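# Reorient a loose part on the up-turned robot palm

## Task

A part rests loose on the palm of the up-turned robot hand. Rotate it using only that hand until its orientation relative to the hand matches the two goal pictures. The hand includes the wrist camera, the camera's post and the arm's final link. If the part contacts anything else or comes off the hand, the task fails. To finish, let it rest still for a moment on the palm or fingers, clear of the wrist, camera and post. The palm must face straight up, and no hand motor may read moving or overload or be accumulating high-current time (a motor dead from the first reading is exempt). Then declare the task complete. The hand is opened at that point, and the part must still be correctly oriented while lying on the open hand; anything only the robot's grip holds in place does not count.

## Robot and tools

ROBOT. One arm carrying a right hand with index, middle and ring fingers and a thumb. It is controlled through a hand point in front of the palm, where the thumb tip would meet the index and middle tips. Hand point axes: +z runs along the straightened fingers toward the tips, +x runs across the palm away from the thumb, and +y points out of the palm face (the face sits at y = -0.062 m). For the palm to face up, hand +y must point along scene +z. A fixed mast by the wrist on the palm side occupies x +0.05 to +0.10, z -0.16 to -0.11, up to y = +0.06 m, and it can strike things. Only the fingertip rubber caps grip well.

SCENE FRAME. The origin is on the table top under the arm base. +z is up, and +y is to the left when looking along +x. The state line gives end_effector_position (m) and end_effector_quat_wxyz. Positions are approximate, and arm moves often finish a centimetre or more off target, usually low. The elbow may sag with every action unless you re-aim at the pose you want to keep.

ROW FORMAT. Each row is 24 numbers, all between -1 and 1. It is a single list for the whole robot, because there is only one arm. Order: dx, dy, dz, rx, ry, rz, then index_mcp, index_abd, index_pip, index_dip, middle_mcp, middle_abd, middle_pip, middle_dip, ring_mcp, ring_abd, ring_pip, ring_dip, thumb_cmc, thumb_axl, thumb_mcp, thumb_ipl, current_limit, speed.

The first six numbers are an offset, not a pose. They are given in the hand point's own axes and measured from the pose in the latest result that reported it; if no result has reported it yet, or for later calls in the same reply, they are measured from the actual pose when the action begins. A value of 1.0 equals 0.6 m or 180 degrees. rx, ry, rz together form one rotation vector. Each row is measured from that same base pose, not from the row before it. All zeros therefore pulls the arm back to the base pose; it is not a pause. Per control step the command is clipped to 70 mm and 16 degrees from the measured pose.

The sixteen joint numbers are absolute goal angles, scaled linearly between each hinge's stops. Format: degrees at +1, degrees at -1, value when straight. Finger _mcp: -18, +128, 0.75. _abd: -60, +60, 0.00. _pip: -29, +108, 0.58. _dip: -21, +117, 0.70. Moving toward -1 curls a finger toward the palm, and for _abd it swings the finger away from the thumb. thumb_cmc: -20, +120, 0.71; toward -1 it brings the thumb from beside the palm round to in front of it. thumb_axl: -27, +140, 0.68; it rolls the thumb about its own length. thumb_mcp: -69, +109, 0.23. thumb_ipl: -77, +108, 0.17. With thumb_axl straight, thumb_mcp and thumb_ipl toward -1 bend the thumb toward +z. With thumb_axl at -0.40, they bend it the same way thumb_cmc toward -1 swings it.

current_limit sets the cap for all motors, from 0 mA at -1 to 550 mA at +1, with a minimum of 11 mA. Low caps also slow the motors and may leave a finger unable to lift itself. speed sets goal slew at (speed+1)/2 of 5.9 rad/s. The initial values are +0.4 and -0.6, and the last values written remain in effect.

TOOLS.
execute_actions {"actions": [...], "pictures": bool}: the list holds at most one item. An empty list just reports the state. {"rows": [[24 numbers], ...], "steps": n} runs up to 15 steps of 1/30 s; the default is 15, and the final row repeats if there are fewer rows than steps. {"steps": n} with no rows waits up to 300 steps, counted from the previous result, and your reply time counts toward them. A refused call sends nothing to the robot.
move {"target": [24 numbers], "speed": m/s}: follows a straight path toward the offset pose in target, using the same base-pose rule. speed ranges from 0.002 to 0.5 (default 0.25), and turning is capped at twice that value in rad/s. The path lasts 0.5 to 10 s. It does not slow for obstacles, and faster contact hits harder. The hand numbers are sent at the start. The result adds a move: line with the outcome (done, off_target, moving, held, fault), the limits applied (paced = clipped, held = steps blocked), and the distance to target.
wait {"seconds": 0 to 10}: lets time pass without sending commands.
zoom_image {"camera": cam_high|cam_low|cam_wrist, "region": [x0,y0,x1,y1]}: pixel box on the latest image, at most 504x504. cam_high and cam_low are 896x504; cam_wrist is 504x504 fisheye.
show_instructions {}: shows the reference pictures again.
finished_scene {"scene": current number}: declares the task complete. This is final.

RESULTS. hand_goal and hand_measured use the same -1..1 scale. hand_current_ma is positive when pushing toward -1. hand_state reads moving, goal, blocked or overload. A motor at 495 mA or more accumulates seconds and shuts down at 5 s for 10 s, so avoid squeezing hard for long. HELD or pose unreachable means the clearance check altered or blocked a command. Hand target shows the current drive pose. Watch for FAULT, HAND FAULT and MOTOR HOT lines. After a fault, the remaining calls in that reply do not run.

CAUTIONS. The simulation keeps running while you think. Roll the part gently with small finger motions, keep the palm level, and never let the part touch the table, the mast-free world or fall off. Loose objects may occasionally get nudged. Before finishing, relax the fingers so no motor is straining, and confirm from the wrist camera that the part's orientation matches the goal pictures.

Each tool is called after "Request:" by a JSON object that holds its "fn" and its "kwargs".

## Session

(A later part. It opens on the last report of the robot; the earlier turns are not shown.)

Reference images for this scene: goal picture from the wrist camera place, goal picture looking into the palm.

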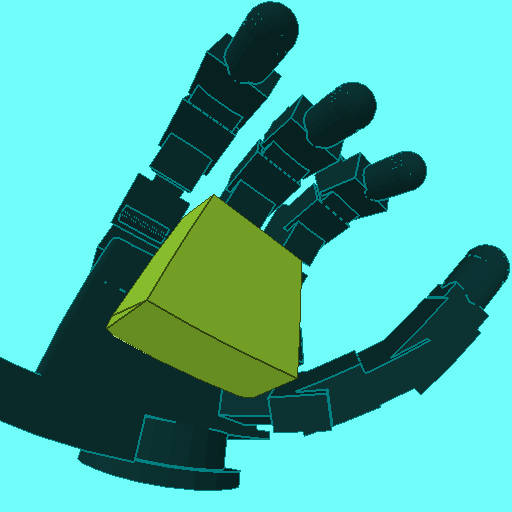

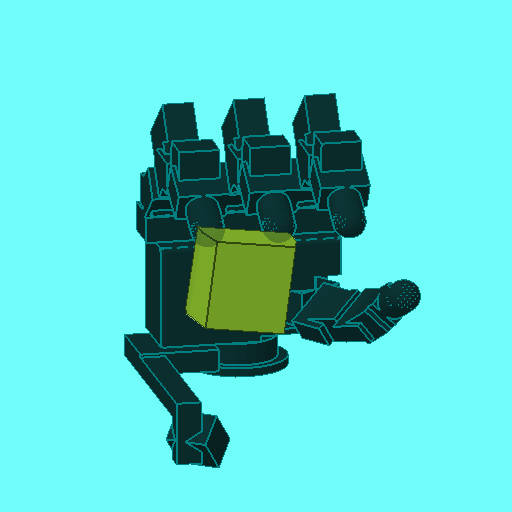

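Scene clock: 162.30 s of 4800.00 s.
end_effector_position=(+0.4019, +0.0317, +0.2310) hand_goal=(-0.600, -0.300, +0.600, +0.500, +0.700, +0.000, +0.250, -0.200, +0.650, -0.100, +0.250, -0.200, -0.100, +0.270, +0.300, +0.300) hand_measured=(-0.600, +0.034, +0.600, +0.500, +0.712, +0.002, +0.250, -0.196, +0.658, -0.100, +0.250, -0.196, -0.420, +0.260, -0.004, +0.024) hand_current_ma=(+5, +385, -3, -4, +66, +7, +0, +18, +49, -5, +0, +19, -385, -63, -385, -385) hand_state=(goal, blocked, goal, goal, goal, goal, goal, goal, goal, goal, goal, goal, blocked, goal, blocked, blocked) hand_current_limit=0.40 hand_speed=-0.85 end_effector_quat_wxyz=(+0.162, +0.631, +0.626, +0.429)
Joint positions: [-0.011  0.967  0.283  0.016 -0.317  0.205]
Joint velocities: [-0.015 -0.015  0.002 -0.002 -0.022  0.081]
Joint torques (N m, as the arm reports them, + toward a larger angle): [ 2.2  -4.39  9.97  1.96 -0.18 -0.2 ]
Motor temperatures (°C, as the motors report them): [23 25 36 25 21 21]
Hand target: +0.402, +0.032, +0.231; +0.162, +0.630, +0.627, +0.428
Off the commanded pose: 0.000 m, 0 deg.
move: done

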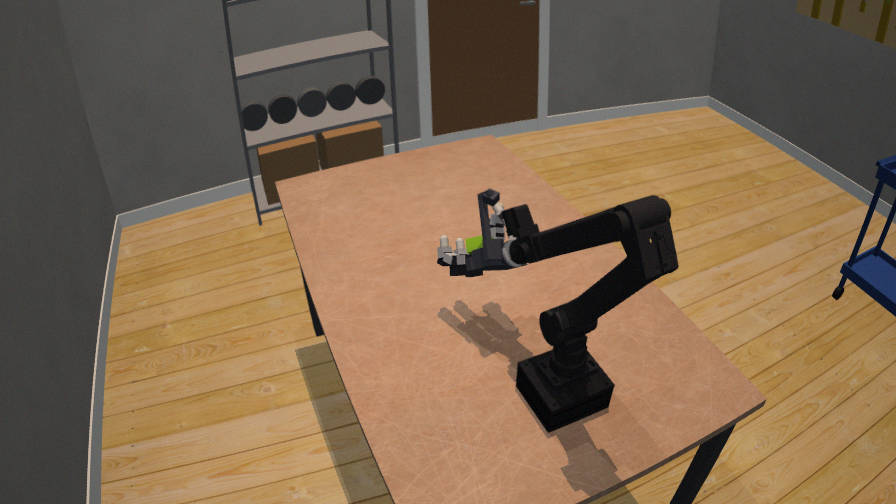

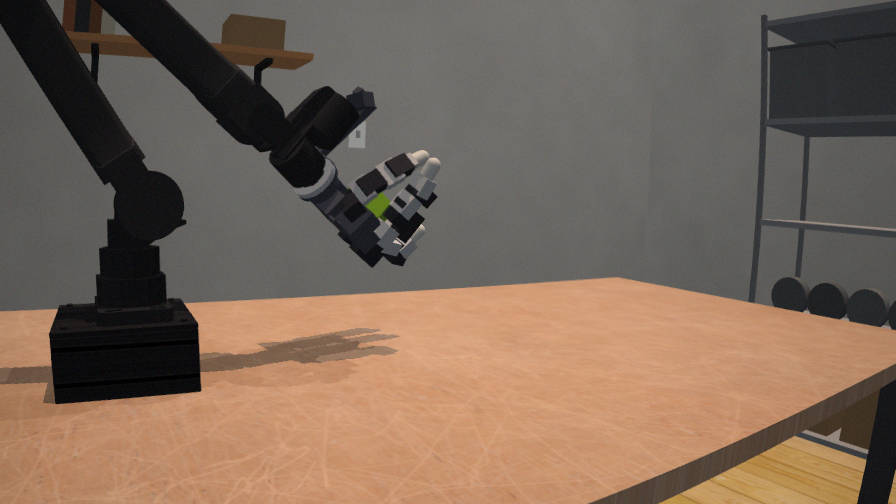

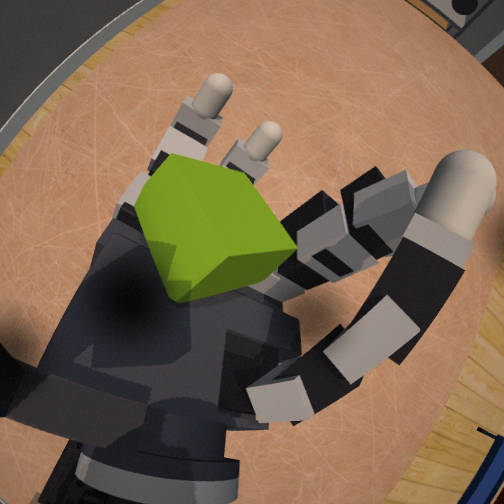

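Untangle thumb and index.

Request:
{"fn": "move", "kwargs": {"target": [0,0,0,0,0,0,-0.6,0.03,1.0,1.0,0.7,0,0.25,-0.2,0.65,-0.1,0.25,-0.2,-0.55,0.27,0.3,0.3,0.4,-0.8], "speed": 0.08}}

Request:
{"fn": "move", "kwargs": {"target": [0,0,0,0,0,0,-0.6,-0.3,1.0,1.0,0.7,0,0.25,-0.2,0.65,-0.1,0.25,-0.2,-0.1,0.27,0.3,0.3,0.4,-0.85], "speed": 0.08}}

Scene clock: 167.77 s of 4800.00 s.
end_effector_position=(+0.4019, +0.0317, +0.2310) hand_goal=(-0.600, +0.030, +1.000, +1.000, +0.700, +0.000, +0.250, -0.200, +0.650, -0.100, +0.250, -0.200, -0.550, +0.270, +0.300, +0.300) hand_measured=(-0.594, +0.032, +1.000, +0.998, +0.712, +0.002, +0.250, -0.196, +0.658, -0.100, +0.250, -0.196, -0.538, +0.268, +0.296, +0.298) hand_current_ma=(+34, +8, -1, -11, +66, +7, +0, +18, +49, -5, +0, +19, +62, -7, -27, -15) hand_state=(goal, goal, goal, goal, goal, goal, goal, goal, goal, goal, goal, goal, goal, goal, goal, goal) hand_current_limit=0.40 hand_speed=-0.80 end_effector_quat_wxyz=(+0.162, +0.631, +0.626, +0.429)
Joint positions: [-0.011  0.967  0.283  0.016 -0.317  0.205]
Joint velocities: [-0.005 -0.005 -0.017 -0.002 -0.007  0.037]
Joint torques (N m, as the arm reports them, + toward a larger angle): [ 1.94 -4.47  9.87  1.89 -0.17 -0.18]
Motor temperatures (°C, as the motors report them): [23 25 35 25 21 21]
Hand target: +0.402, +0.032, +0.231; +0.162, +0.631, +0.626, +0.429
Off the commanded pose: 0.000 m, 0 deg.
move: done

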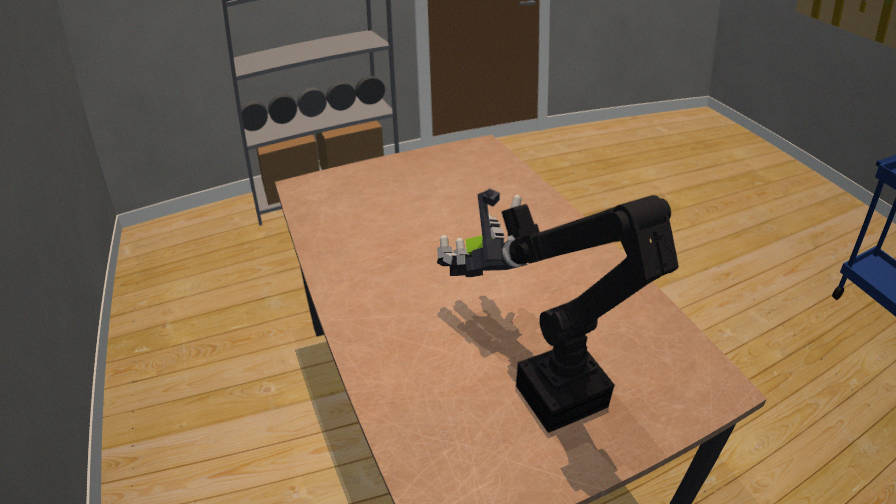

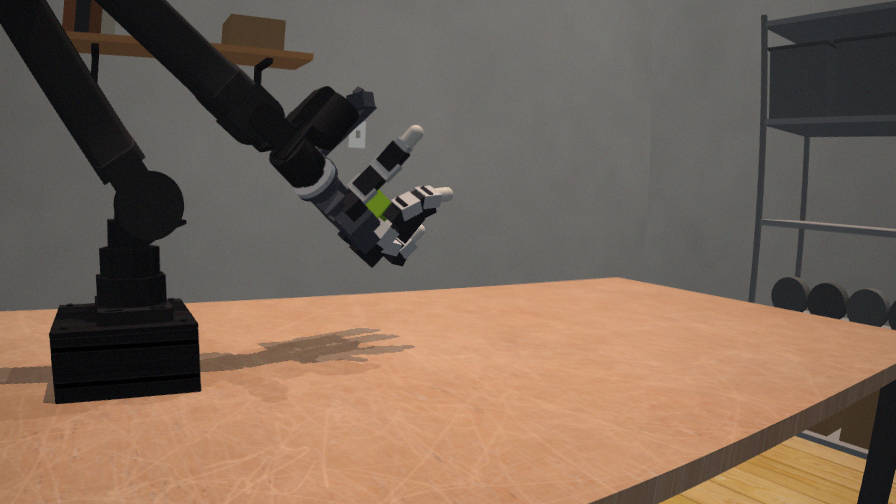

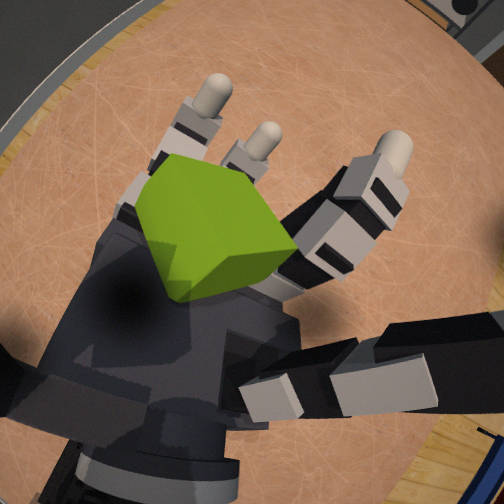

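Scene clock: 169.27 s of 4800.00 s.
end_effector_position=(+0.4019, +0.0317, +0.2310) hand_goal=(-0.600, -0.300, +1.000, +1.000, +0.700, +0.000, +0.250, -0.200, +0.650, -0.100, +0.250, -0.200, -0.100, +0.270, +0.300, +0.300) hand_measured=(-0.594, -0.290, +1.000, +0.998, +0.712, +0.002, +0.250, -0.196, +0.658, -0.100, +0.250, -0.196, -0.094, +0.268, +0.298, +0.298) hand_current_ma=(+34, +44, -1, -11, +66, +7, +0, +18, +49, -5, +0, +19, +32, -7, -16, -14) hand_state=(goal, goal, goal, goal, goal, goal, goal, goal, goal, goal, goal, goal, goal, goal, goal, goal) hand_current_limit=0.40 hand_speed=-0.85 end_effector_quat_wxyz=(+0.162, +0.631, +0.626, +0.429)
Joint positions: [-0.011  0.967  0.283  0.016 -0.317  0.205]
Joint velocities: [-0.015 -0.005 -0.017 -0.017  0.022  0.022]
Joint torques (N m, as the arm reports them, + toward a larger angle): [ 1.98 -4.15 10.02  1.88 -0.16 -0.19]
Motor temperatures (°C, as the motors report them): [23 25 35 25 21 21]
Hand target: +0.402, +0.032, +0.231; +0.162, +0.631, +0.626, +0.429
Off the commanded pose: 0.000 m, 0 deg.
move: done

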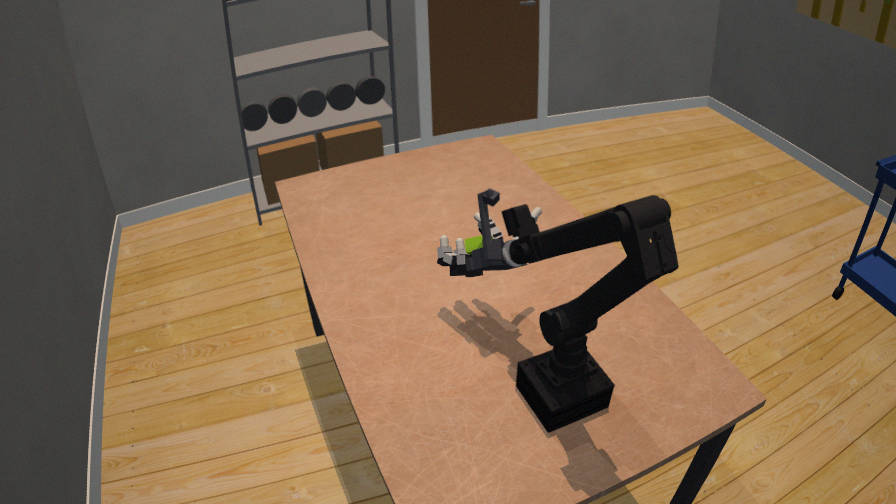

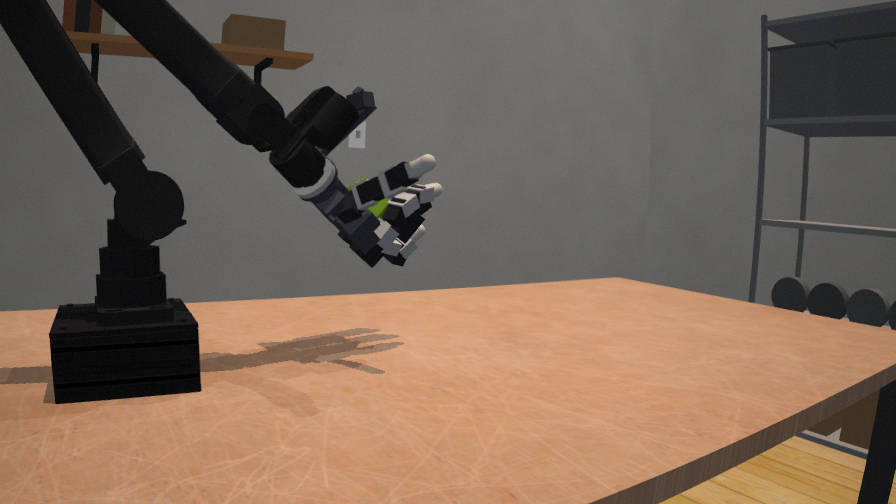

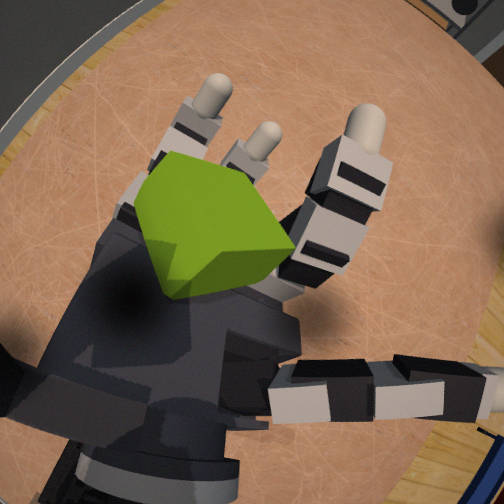

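Request:
{"fn": "move", "kwargs": {"target": [0,0,0,0,0,0,-0.95,-0.3,1.0,1.0,0.6,0,0.25,-0.2,0.8,-0.1,0.2,-0.2,-0.1,0.27,0.3,0.3,0.4,-0.85], "speed": 0.08}}

Scene clock: 173.80 s of 4800.00 s.
end_effector_position=(+0.4019, +0.0317, +0.2310) hand_goal=(-0.950, -0.300, +1.000, +1.000, +0.600, +0.000, +0.250, -0.200, +0.800, -0.100, +0.200, -0.200, -0.100, +0.270, +0.300, +0.300) hand_measured=(-0.938, -0.296, +1.000, +0.998, +0.628, +0.002, +0.250, -0.196, +0.804, -0.100, +0.208, -0.196, -0.094, +0.268, +0.298, +0.298) hand_current_ma=(+65, +22, -1, -11, +164, +7, +0, +18, +30, -5, +41, +19, +32, -7, -16, -14) hand_state=(goal, goal, goal, goal, blocked, goal, goal, goal, goal, goal, goal, goal, goal, goal, goal, goal) hand_current_limit=0.40 hand_speed=-0.85 end_effector_quat_wxyz=(+0.162, +0.631, +0.626, +0.429)
Joint positions: [-0.011  0.967  0.283  0.016 -0.317  0.205]
Joint velocities: [-0.005 -0.005 -0.012 -0.012 -0.066 -0.022]
Joint torques (N m, as the arm reports them, + toward a larger angle): [ 2.12 -4.48  9.95  1.88 -0.15 -0.2 ]
Motor temperatures (°C, as the motors report them): [23 25 35 25 21 21]
Hand target: +0.402, +0.032, +0.231; +0.162, +0.631, +0.626, +0.429
Off the commanded pose: 0.000 m, 0 deg.
move: done

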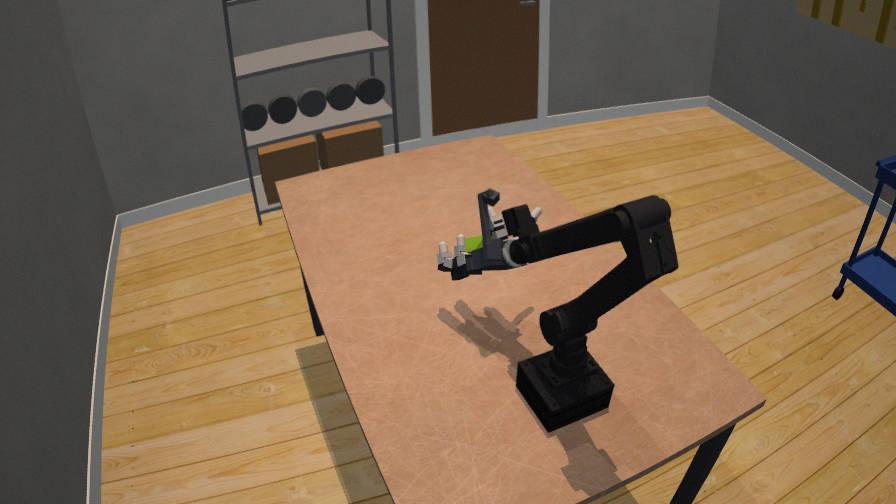

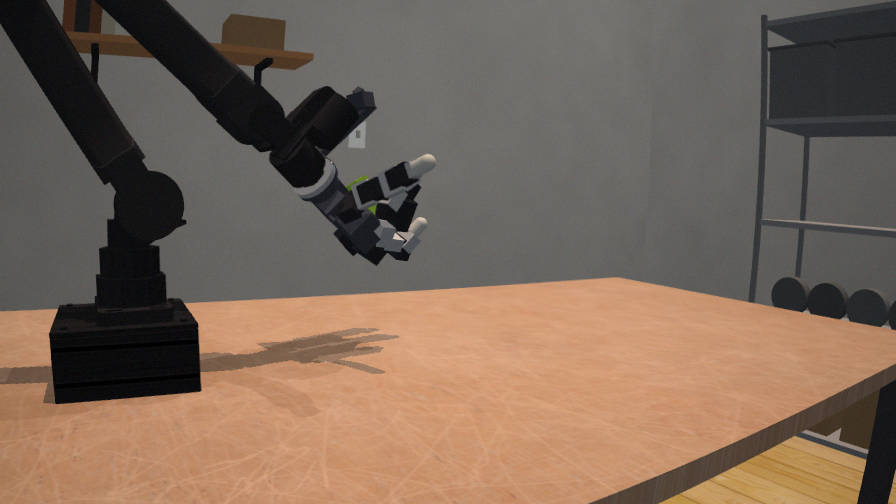

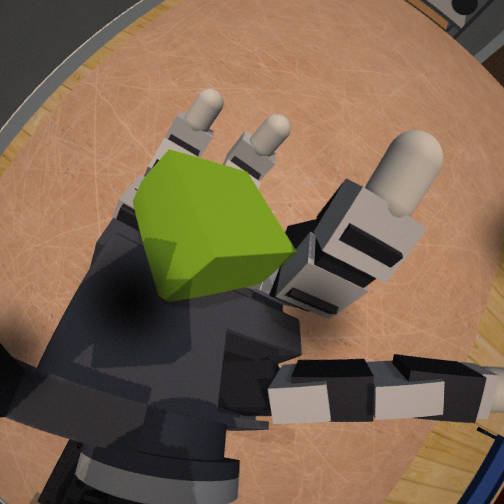

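Request:
{"fn": "move", "kwargs": {"target": [0,0,0,0,0,0,-0.95,-0.6,1.0,1.0,0.6,0.4,0.25,-0.2,0.7,0.2,0.2,-0.2,-0.1,0.27,0.3,0.3,0.4,-0.88], "speed": 0.08}}

Scene clock: 179.80 s of 4800.00 s.
end_effector_position=(+0.4019, +0.0317, +0.2310) hand_goal=(-0.950, -0.600, +1.000, +1.000, +0.600, +0.400, +0.250, -0.200, +0.700, +0.200, +0.200, -0.200, -0.100, +0.270, +0.300, +0.300) hand_measured=(-0.940, -0.598, +1.000, +0.998, +0.628, +0.398, +0.250, -0.196, +0.718, +0.198, +0.208, -0.196, -0.094, +0.268, +0.298, +0.298) hand_current_ma=(+49, +12, -1, -11, +162, -11, +1, +18, +108, -9, +41, +19, +33, -7, -16, -14) hand_state=(goal, goal, goal, goal, blocked, goal, goal, goal, goal, goal, goal, goal, goal, goal, goal, goal) hand_current_limit=0.40 hand_speed=-0.88 end_effector_quat_wxyz=(+0.162, +0.631, +0.626, +0.429)
Joint positions: [-0.011  0.967  0.283  0.016 -0.317  0.205]
Joint velocities: [-0.005 -0.005 -0.017 -0.002 -0.066 -0.051]
Joint torques (N m, as the arm reports them, + toward a larger angle): [ 2.11 -4.31  9.89  1.86 -0.13 -0.2 ]
Motor temperatures (°C, as the motors report them): [23 25 35 25 21 21]
Hand target: +0.402, +0.032, +0.231; +0.162, +0.631, +0.626, +0.429
Off the commanded pose: 0.000 m, 0 deg.
move: done

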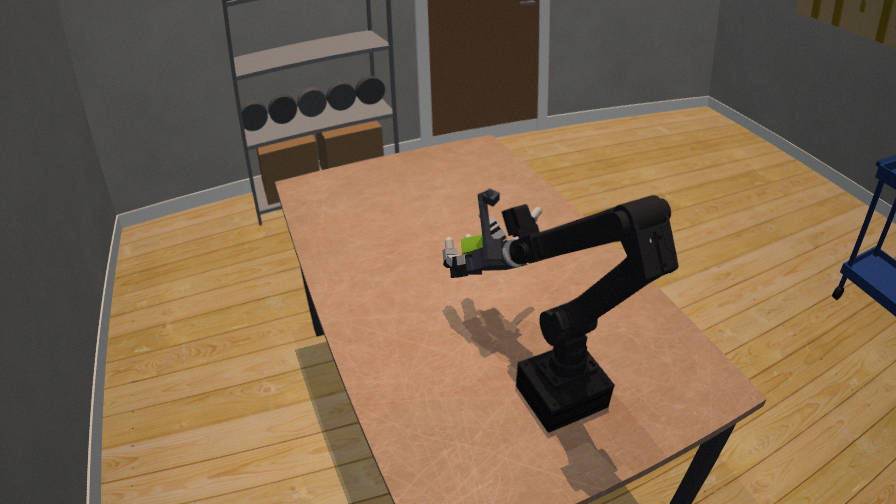

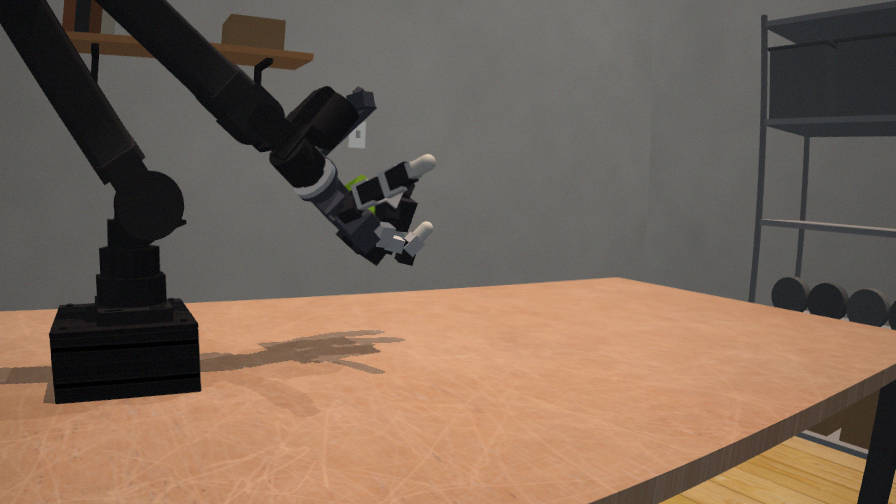

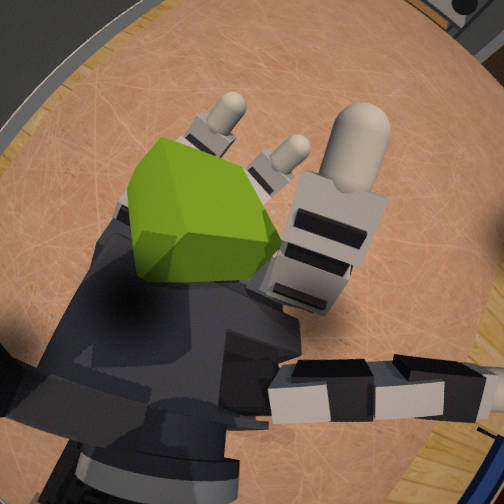

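Request:
{"fn": "move", "kwargs": {"target": [0,0.17,0,-0.22,0,-0.09,-0.6,0,1.0,1.0,0.6,0.2,-0.9,0.5,0.7,0.0,0.2,-0.2,-0.1,0.27,0.3,0.3,0.4,-0.88], "speed": 0.1}}

Scene clock: 188.80 s of 4800.00 s.
end_effector_position=(+0.4577, +0.0182, +0.2903) hand_goal=(-0.600, +0.000, +1.000, +1.000, +0.600, +0.200, -0.900, +0.500, +0.700, +0.000, +0.200, -0.200, -0.100, +0.270, +0.300, +0.300) hand_measured=(-0.596, -0.002, +1.000, +0.998, +0.622, +0.204, -0.898, +0.498, +0.718, +0.004, +0.208, -0.196, -0.094, +0.268, +0.300, +0.298) hand_current_ma=(+22, -9, -1, -11, +131, +21, +10, -13, +108, +19, +40, +15, +36, -7, +4, -8) hand_state=(goal, goal, goal, goal, blocked, goal, goal, goal, goal, goal, goal, goal, goal, goal, goal, goal) hand_current_limit=0.40 hand_speed=-0.88 end_effector_quat_wxyz=(+0.405, +0.463, +0.539, +0.575)
Joint positions: [-0.03   1.67   0.315  1.333 -0.231  0.104]
Joint velocities: [-0.005  0.005 -0.002 -0.007  0.022 -0.022]
Joint torques (N m, as the arm reports them, + toward a larger angle): [ 1.33 -9.61  7.51  3.45  0.17 -0.21]
Motor temperatures (°C, as the motors report them): [23 25 34 25 21 21]
Hand target: +0.467, +0.013, +0.304; +0.427, +0.448, +0.526, +0.583
Off the commanded pose: 0.020 m, 3 deg.
move: off_target

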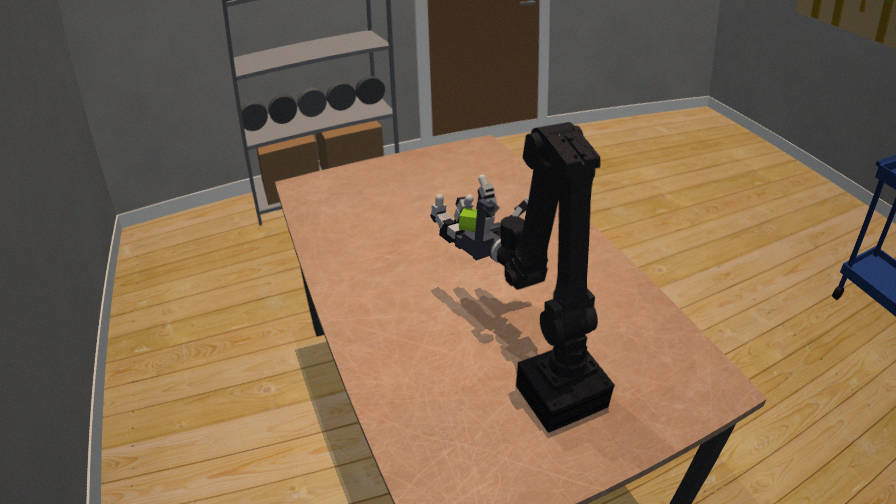

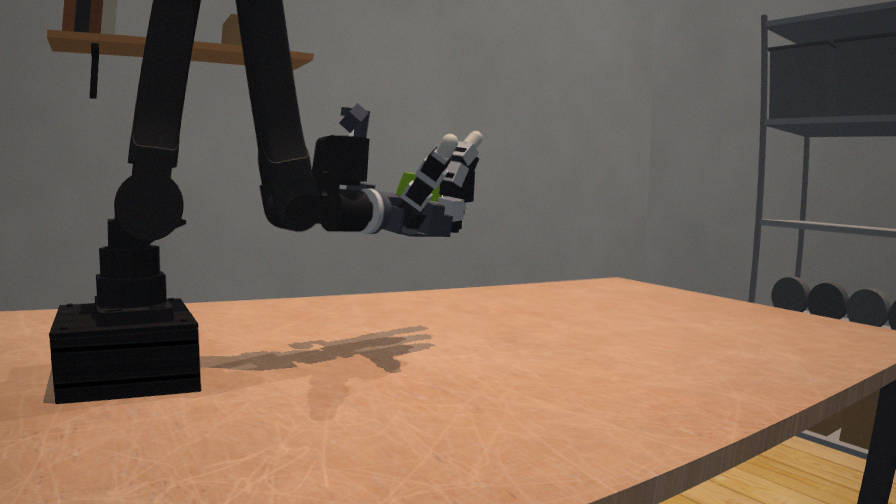

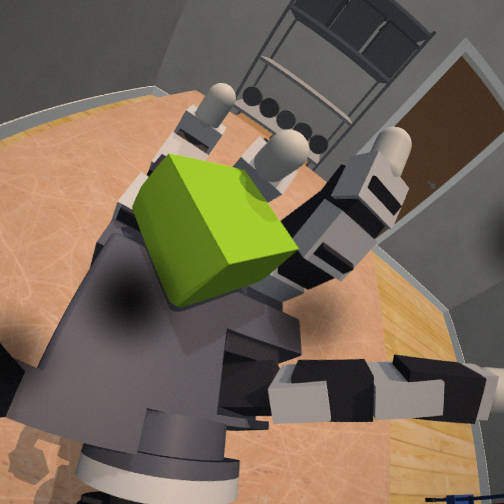

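Request:
{"fn": "move", "kwargs": {"target": [0,0,0,0,0,-0.03,-0.95,-0.6,1.0,1.0,0.1,0.2,-0.3,0.6,0.5,0.0,0.2,-0.2,0.3,0.27,0.3,0.3,0.4,-0.85], "speed": 0.1}}

Scene clock: 195.20 s of 4800.00 s.
end_effector_position=(+0.4558, +0.0218, +0.2927) hand_goal=(-0.950, -0.600, +1.000, +1.000, +0.100, +0.200, -0.300, +0.600, +0.500, +0.000, +0.200, -0.200, +0.300, +0.270, +0.300, +0.300) hand_measured=(-0.952, -0.598, +1.000, +0.998, +0.118, +0.204, -0.304, +0.596, +0.522, +0.004, +0.206, -0.198, +0.308, +0.268, +0.302, +0.298) hand_current_ma=(-10, +6, -1, -11, +104, +19, -20, -16, +133, +15, +35, +14, +46, -7, +8, -7) hand_state=(goal, goal, goal, goal, goal, goal, goal, goal, blocked, goal, goal, goal, goal, goal, goal, goal) hand_current_limit=0.40 hand_speed=-0.85 end_effector_quat_wxyz=(+0.428, +0.437, +0.560, +0.559)
Joint positions: [-0.046  1.67   0.315  1.333 -0.254  0.016]
Joint velocities: [-0.015 -0.015 -0.002  0.017 -0.007  0.007]
Joint torques (N m, as the arm reports them, + toward a larger angle): [ 1.22 -9.48  5.    2.5  -0.1  -0.2 ]
Motor temperatures (°C, as the motors report them): [23 25 34 26 21 21]
Hand target: +0.458, +0.018, +0.290; +0.432, +0.437, +0.560, +0.556
Off the commanded pose: 0.005 m, 1 deg.
move: done

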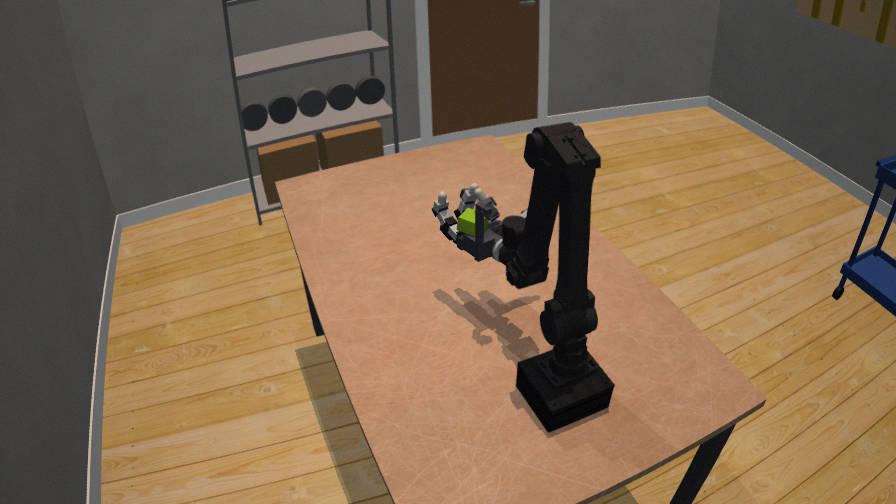

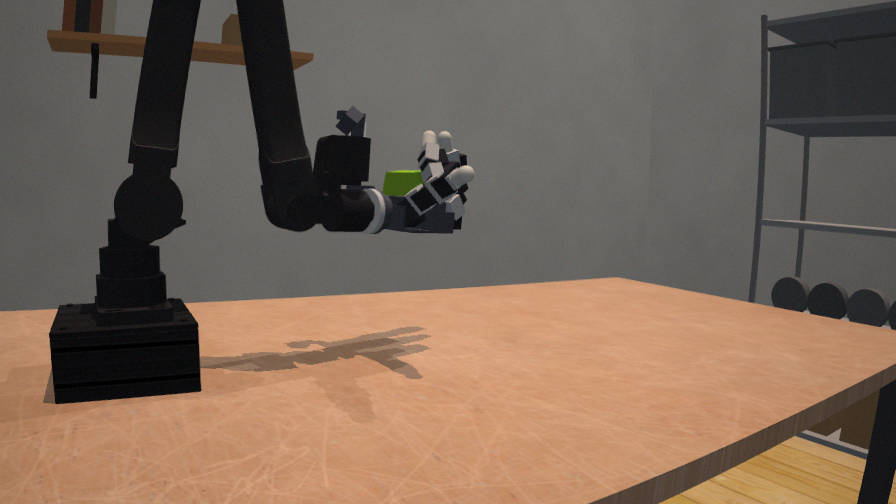

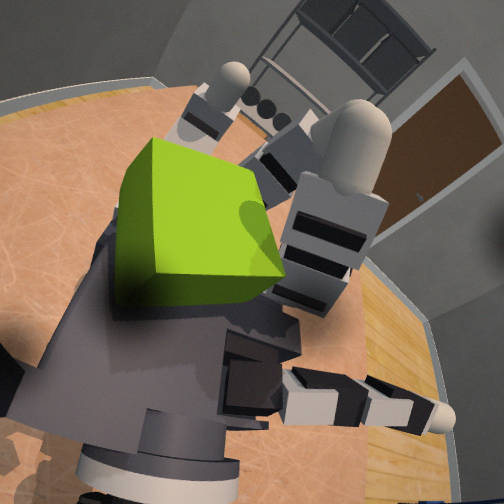

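Good. Retract index, continue with middle.

Request:
{"fn": "move", "kwargs": {"target": [0,0,0,0,0,0,-0.5,0.1,0.7,0.7,-0.45,0.0,0.5,0.6,0.1,0.0,0.4,0.2,0.3,0.27,0.3,0.3,0.4,-0.85], "speed": 0.1}}

Scene clock: 200.23 s of 4800.00 s.
end_effector_position=(+0.4558, +0.0218, +0.2927) hand_goal=(-0.500, +0.100, +0.700, +0.700, -0.450, +0.000, +0.500, +0.600, +0.100, +0.000, +0.400, +0.200, +0.300, +0.270, +0.300, +0.300) hand_measured=(-0.500, +0.098, +0.698, +0.700, -0.444, +0.002, +0.498, +0.600, +0.118, +0.002, +0.400, +0.196, +0.308, +0.268, +0.302, +0.298) hand_current_ma=(-3, -11, -9, +1, +40, +8, -13, +2, +105, +15, -3, -15, +48, -7, +8, -7) hand_state=(goal, goal, goal, goal, goal, goal, goal, goal, goal, goal, goal, goal, goal, goal, goal, goal) hand_current_limit=0.40 hand_speed=-0.85 end_effector_quat_wxyz=(+0.428, +0.437, +0.560, +0.559)
Joint positions: [-0.046  1.67   0.315  1.333 -0.254  0.016]
Joint velocities: [-0.005  0.005 -0.007  0.002 -0.051  0.066]
Joint torques (N m, as the arm reports them, + toward a larger angle): [  1.9  -10.63   4.72   2.13   0.05  -0.16]
Motor temperatures (°C, as the motors report them): [23 25 33 26 21 21]
Hand target: +0.456, +0.022, +0.293; +0.428, +0.437, +0.560, +0.559
Off the commanded pose: 0.000 m, 0 deg.
move: done

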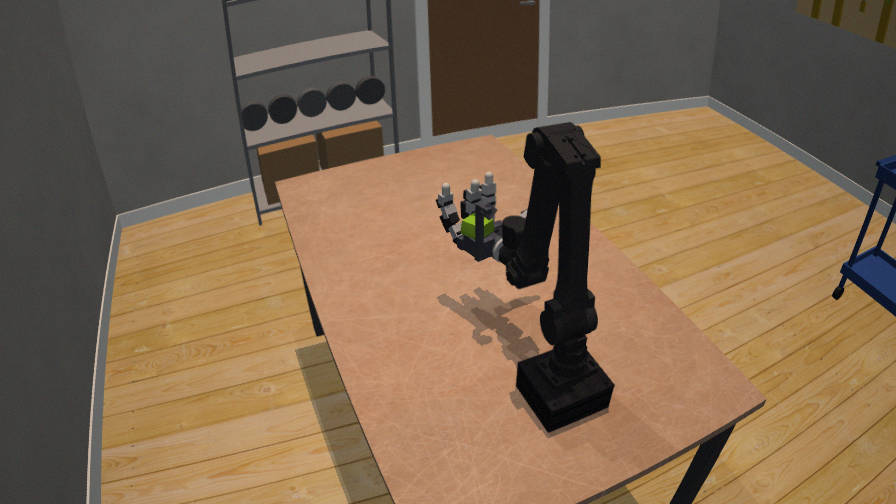

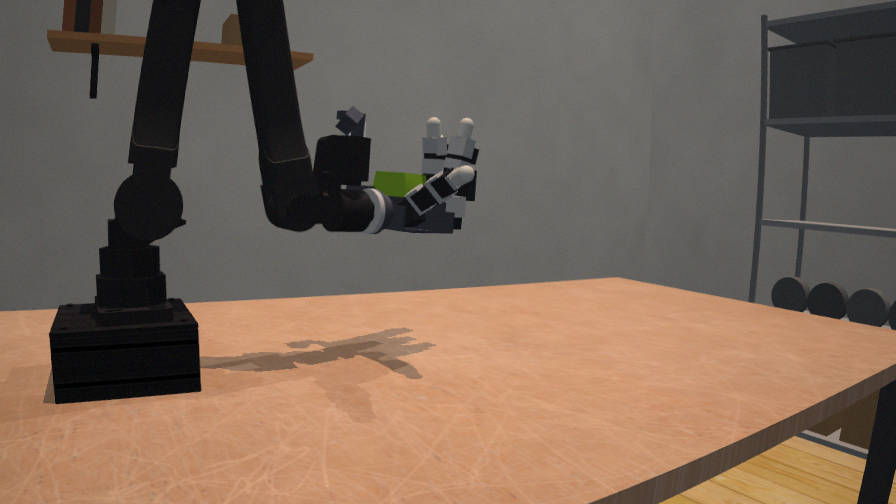

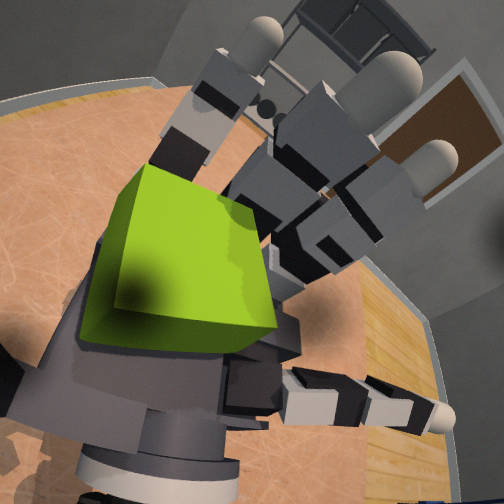

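Request:
{"fn": "move", "kwargs": {"target": [0,0,0,0,0,0,0.3,0.1,0.5,0.5,-0.65,0.0,0.8,0.6,0.4,0.0,0.4,0.2,-0.8,0.27,0.25,0.2,0.4,-0.8], "speed": 0.1}}

Scene clock: 212.40 s of 4800.00 s.
end_effector_position=(+0.4558, +0.0218, +0.2927) hand_goal=(+0.300, +0.100, +0.500, +0.500, -0.650, +0.000, +0.800, +0.600, +0.400, +0.000, +0.400, +0.200, -0.800, +0.270, +0.250, +0.200) hand_measured=(+0.310, +0.098, +0.504, +0.502, -0.644, +0.002, +0.798, +0.600, +0.408, +0.002, +0.400, +0.198, -0.798, +0.268, +0.252, +0.202) hand_current_ma=(+51, -11, +22, +14, +30, +8, -13, +2, +46, +15, +0, -14, +13, -7, +9, +13) hand_state=(goal, goal, goal, goal, goal, goal, goal, goal, goal, goal, goal, goal, goal, goal, goal, goal) hand_current_limit=0.40 hand_speed=-0.80 end_effector_quat_wxyz=(+0.428, +0.437, +0.560, +0.559)
Joint positions: [-0.046  1.67   0.315  1.333 -0.254  0.016]
Joint velocities: [-0.015 -0.024 -0.002 -0.002  0.037 -0.007]
Joint torques (N m, as the arm reports them, + toward a larger angle): [  2.31 -11.11   4.68   2.13   0.05  -0.08]
Motor temperatures (°C, as the motors report them): [23 25 32 25 21 21]
Hand target: +0.456, +0.022, +0.293; +0.428, +0.437, +0.560, +0.559
Off the commanded pose: 0.000 m, 0 deg.
move: done

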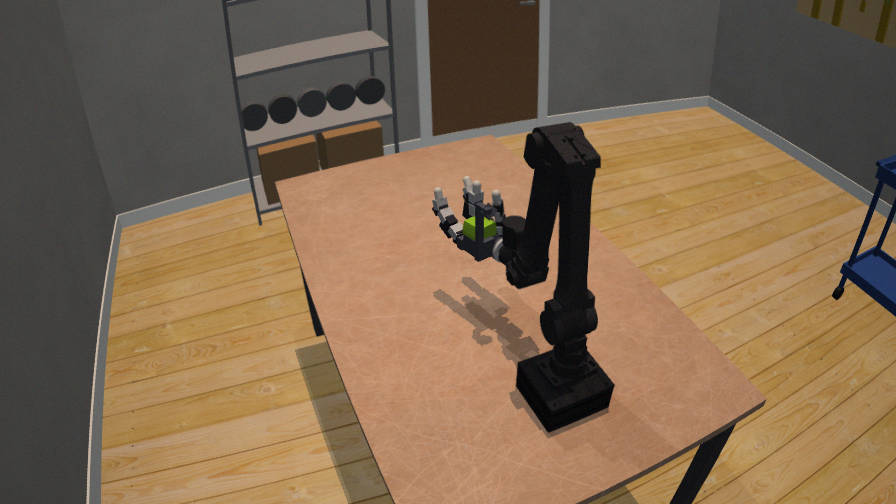

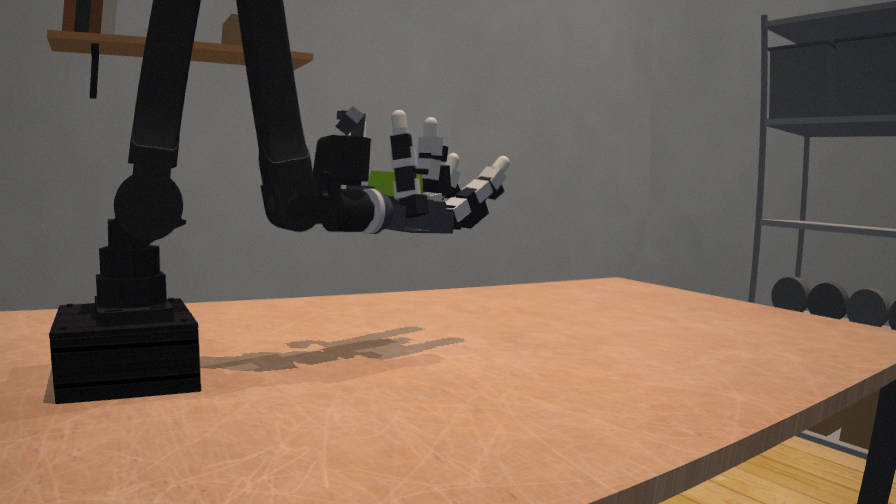

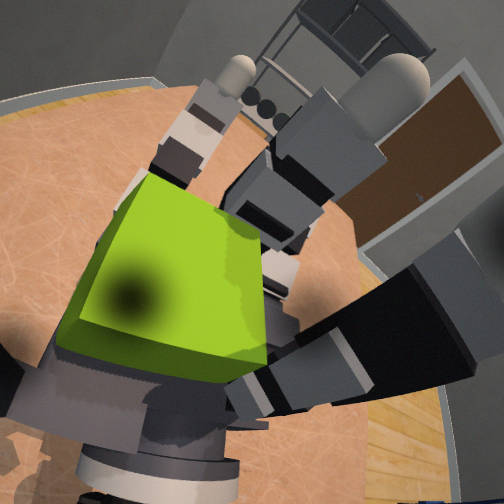

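Request:
{"fn": "execute_actions", "kwargs": {"actions": []}}

Scene clock: 224.77 s of 4800.00 s.
end_effector_position=(+0.4558, +0.0218, +0.2927) hand_goal=(+0.300, +0.100, +0.500, +0.500, -0.650, +0.000, +0.800, +0.600, +0.400, +0.000, +0.400, +0.200, -0.800, +0.270, +0.250, +0.200) hand_measured=(+0.310, +0.098, +0.504, +0.502, -0.644, +0.002, +0.798, +0.600, +0.408, +0.002, +0.400, +0.198, -0.798, +0.268, +0.252, +0.202) hand_current_ma=(+51, -11, +22, +14, +30, +8, -13, +2, +46, +15, +0, -14, +13, -7, +9, +13) hand_state=(goal, goal, goal, goal, goal, goal, goal, goal, goal, goal, goal, goal, goal, goal, goal, goal) hand_current_limit=0.40 hand_speed=-0.80 end_effector_quat_wxyz=(+0.428, +0.437, +0.560, +0.559)
Joint positions: [-0.046  1.67   0.315  1.333 -0.254  0.016]
Joint velocities: [-0.005 -0.005 -0.002 -0.002  0.022 -0.066]
Joint torques (N m, as the arm reports them, + toward a larger angle): [  1.84 -10.94   4.74   2.16   0.05  -0.07]
Motor temperatures (°C, as the motors report them): [23 25 31 25 21 21]
Hand target: +0.456, +0.022, +0.293; +0.428, +0.437, +0.560, +0.559
Off the commanded pose: 0.000 m, 0 deg.
Steps of this call (steps 1 to 371: nothing new was sent). Readings (end_effector_position | what the end effector reports):
1: (+0.4558, +0.0218, +0.2927) | hand_goal=(+0.300, +0.100, +0.500, +0.500, -0.650, +0.000, +0.800, +0.600, +0.400, +0.000, +0.400, +0.200, -0.800, +0.270, +0.250, +0.200) hand_measured=(+0.310, +0.098, +0.504, +0.502, -0.644, +0.002, +0.798, +0.600, +0.408, +0.002, +0.400, +0.198, -0.798, +0.268, +0.252, +0.202) hand_current_ma=(+51, -11, +22, +14, +30, +8, -13, +2, +46, +15, +0, -14, +13, -7, +9, +13) hand_state=(goal, goal, goal, goal, goal, goal, goal, goal, goal, goal, goal, goal, goal, goal, goal, goal) hand_current_limit=0.40 hand_speed=-0.80
2: (+0.4558, +0.0218, +0.2927) | hand_goal=(+0.300, +0.100, +0.500, +0.500, -0.650, +0.000, +0.800, +0.600, +0.400, +0.000, +0.400, +0.200, -0.800, +0.270, +0.250, +0.200) hand_measured=(+0.310, +0.098, +0.504, +0.502, -0.644, +0.002, +0.798, +0.600, +0.408, +0.002, +0.400, +0.198, -0.798, +0.268, +0.252, +0.202) hand_current_ma=(+51, -11, +22, +14, +30, +8, -13, +2, +46, +15, +0, -14, +13, -7, +9, +13) hand_state=(goal, goal, goal, goal, goal, goal, goal, goal, goal, goal, goal, goal, goal, goal, goal, goal) hand_current_limit=0.40 hand_speed=-0.80
4: (+0.4558, +0.0218, +0.2927) | hand_goal=(+0.300, +0.100, +0.500, +0.500, -0.650, +0.000, +0.800, +0.600, +0.400, +0.000, +0.400, +0.200, -0.800, +0.270, +0.250, +0.200) hand_measured=(+0.310, +0.098, +0.504, +0.502, -0.644, +0.002, +0.798, +0.600, +0.408, +0.002, +0.400, +0.198, -0.798, +0.268, +0.252, +0.202) hand_current_ma=(+51, -11, +22, +14, +30, +8, -13, +2, +46, +15, +0, -14, +13, -7, +9, +13) hand_state=(goal, goal, goal, goal, goal, goal, goal, goal, goal, goal, goal, goal, goal, goal, goal, goal) hand_current_limit=0.40 hand_speed=-0.80
8: (+0.4558, +0.0218, +0.2927) | hand_goal=(+0.300, +0.100, +0.500, +0.500, -0.650, +0.000, +0.800, +0.600, +0.400, +0.000, +0.400, +0.200, -0.800, +0.270, +0.250, +0.200) hand_measured=(+0.310, +0.098, +0.504, +0.502, -0.644, +0.002, +0.798, +0.600, +0.408, +0.002, +0.400, +0.198, -0.798, +0.268, +0.252, +0.202) hand_current_ma=(+51, -11, +22, +14, +30, +8, -13, +2, +46, +15, +0, -14, +13, -7, +9, +13) hand_state=(goal, goal, goal, goal, goal, goal, goal, goal, goal, goal, goal, goal, goal, goal, goal, goal) hand_current_limit=0.40 hand_speed=-0.80
371: the state above

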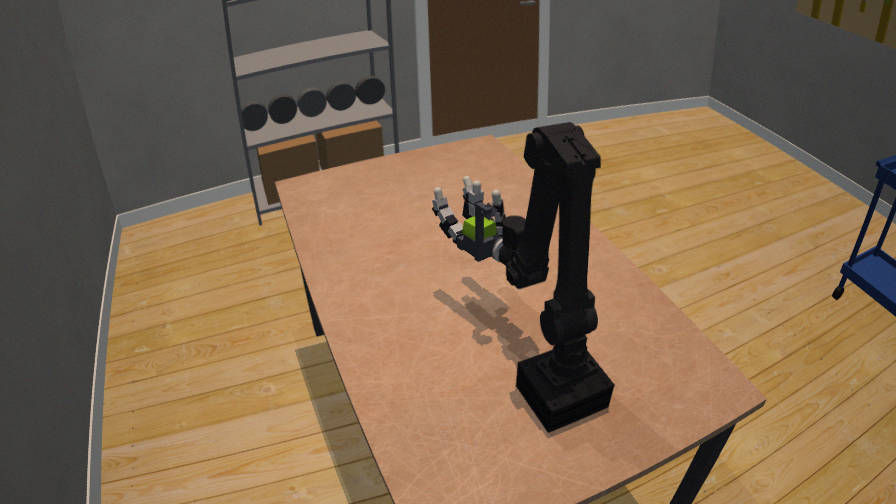

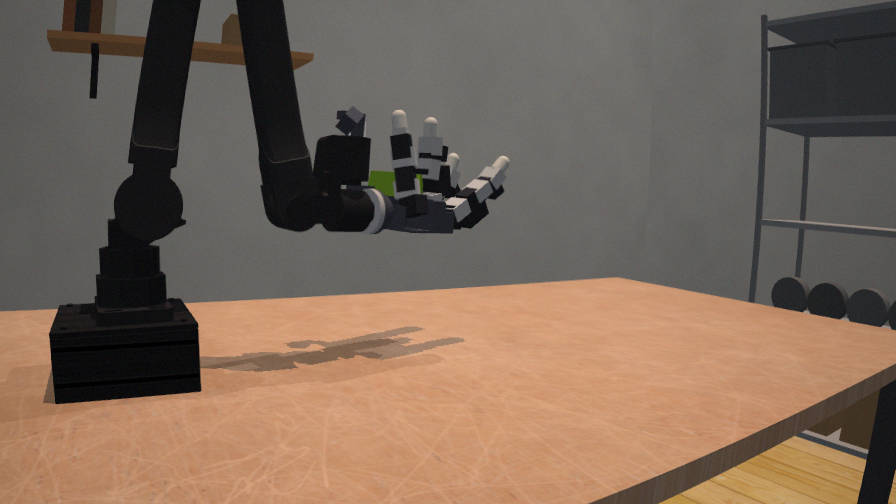

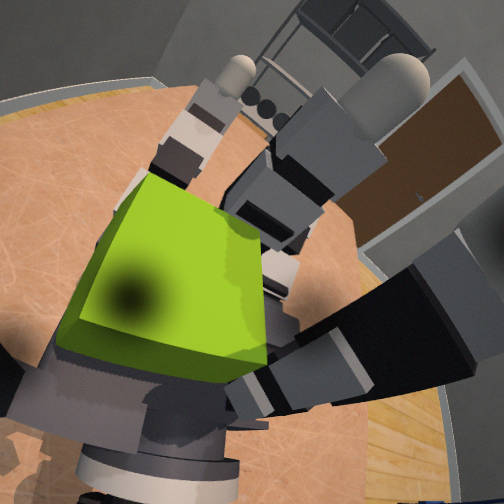

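Request:
{"fn": "show_instructions", "kwargs": {}}

Reference images for this scene: goal picture from the wrist camera place, goal picture looking into the palm.

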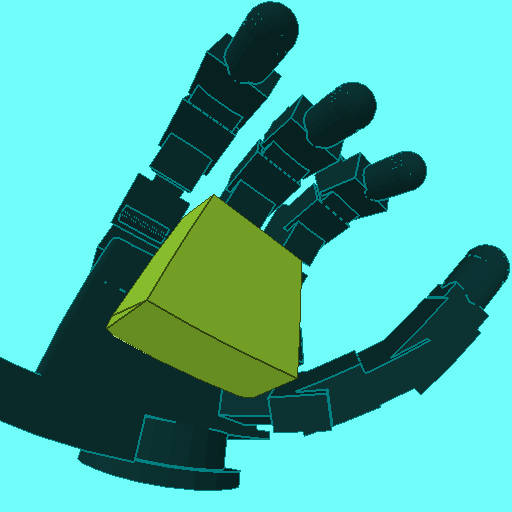

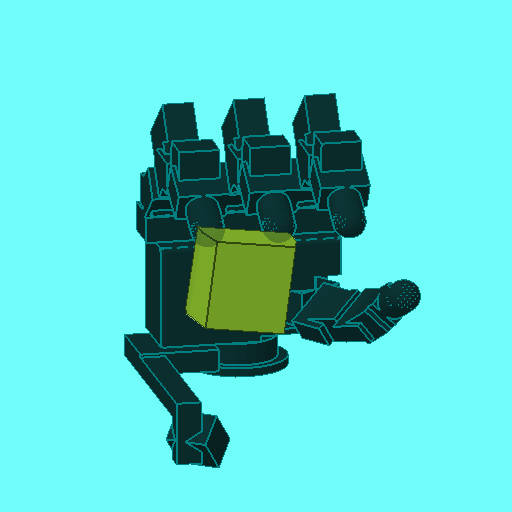

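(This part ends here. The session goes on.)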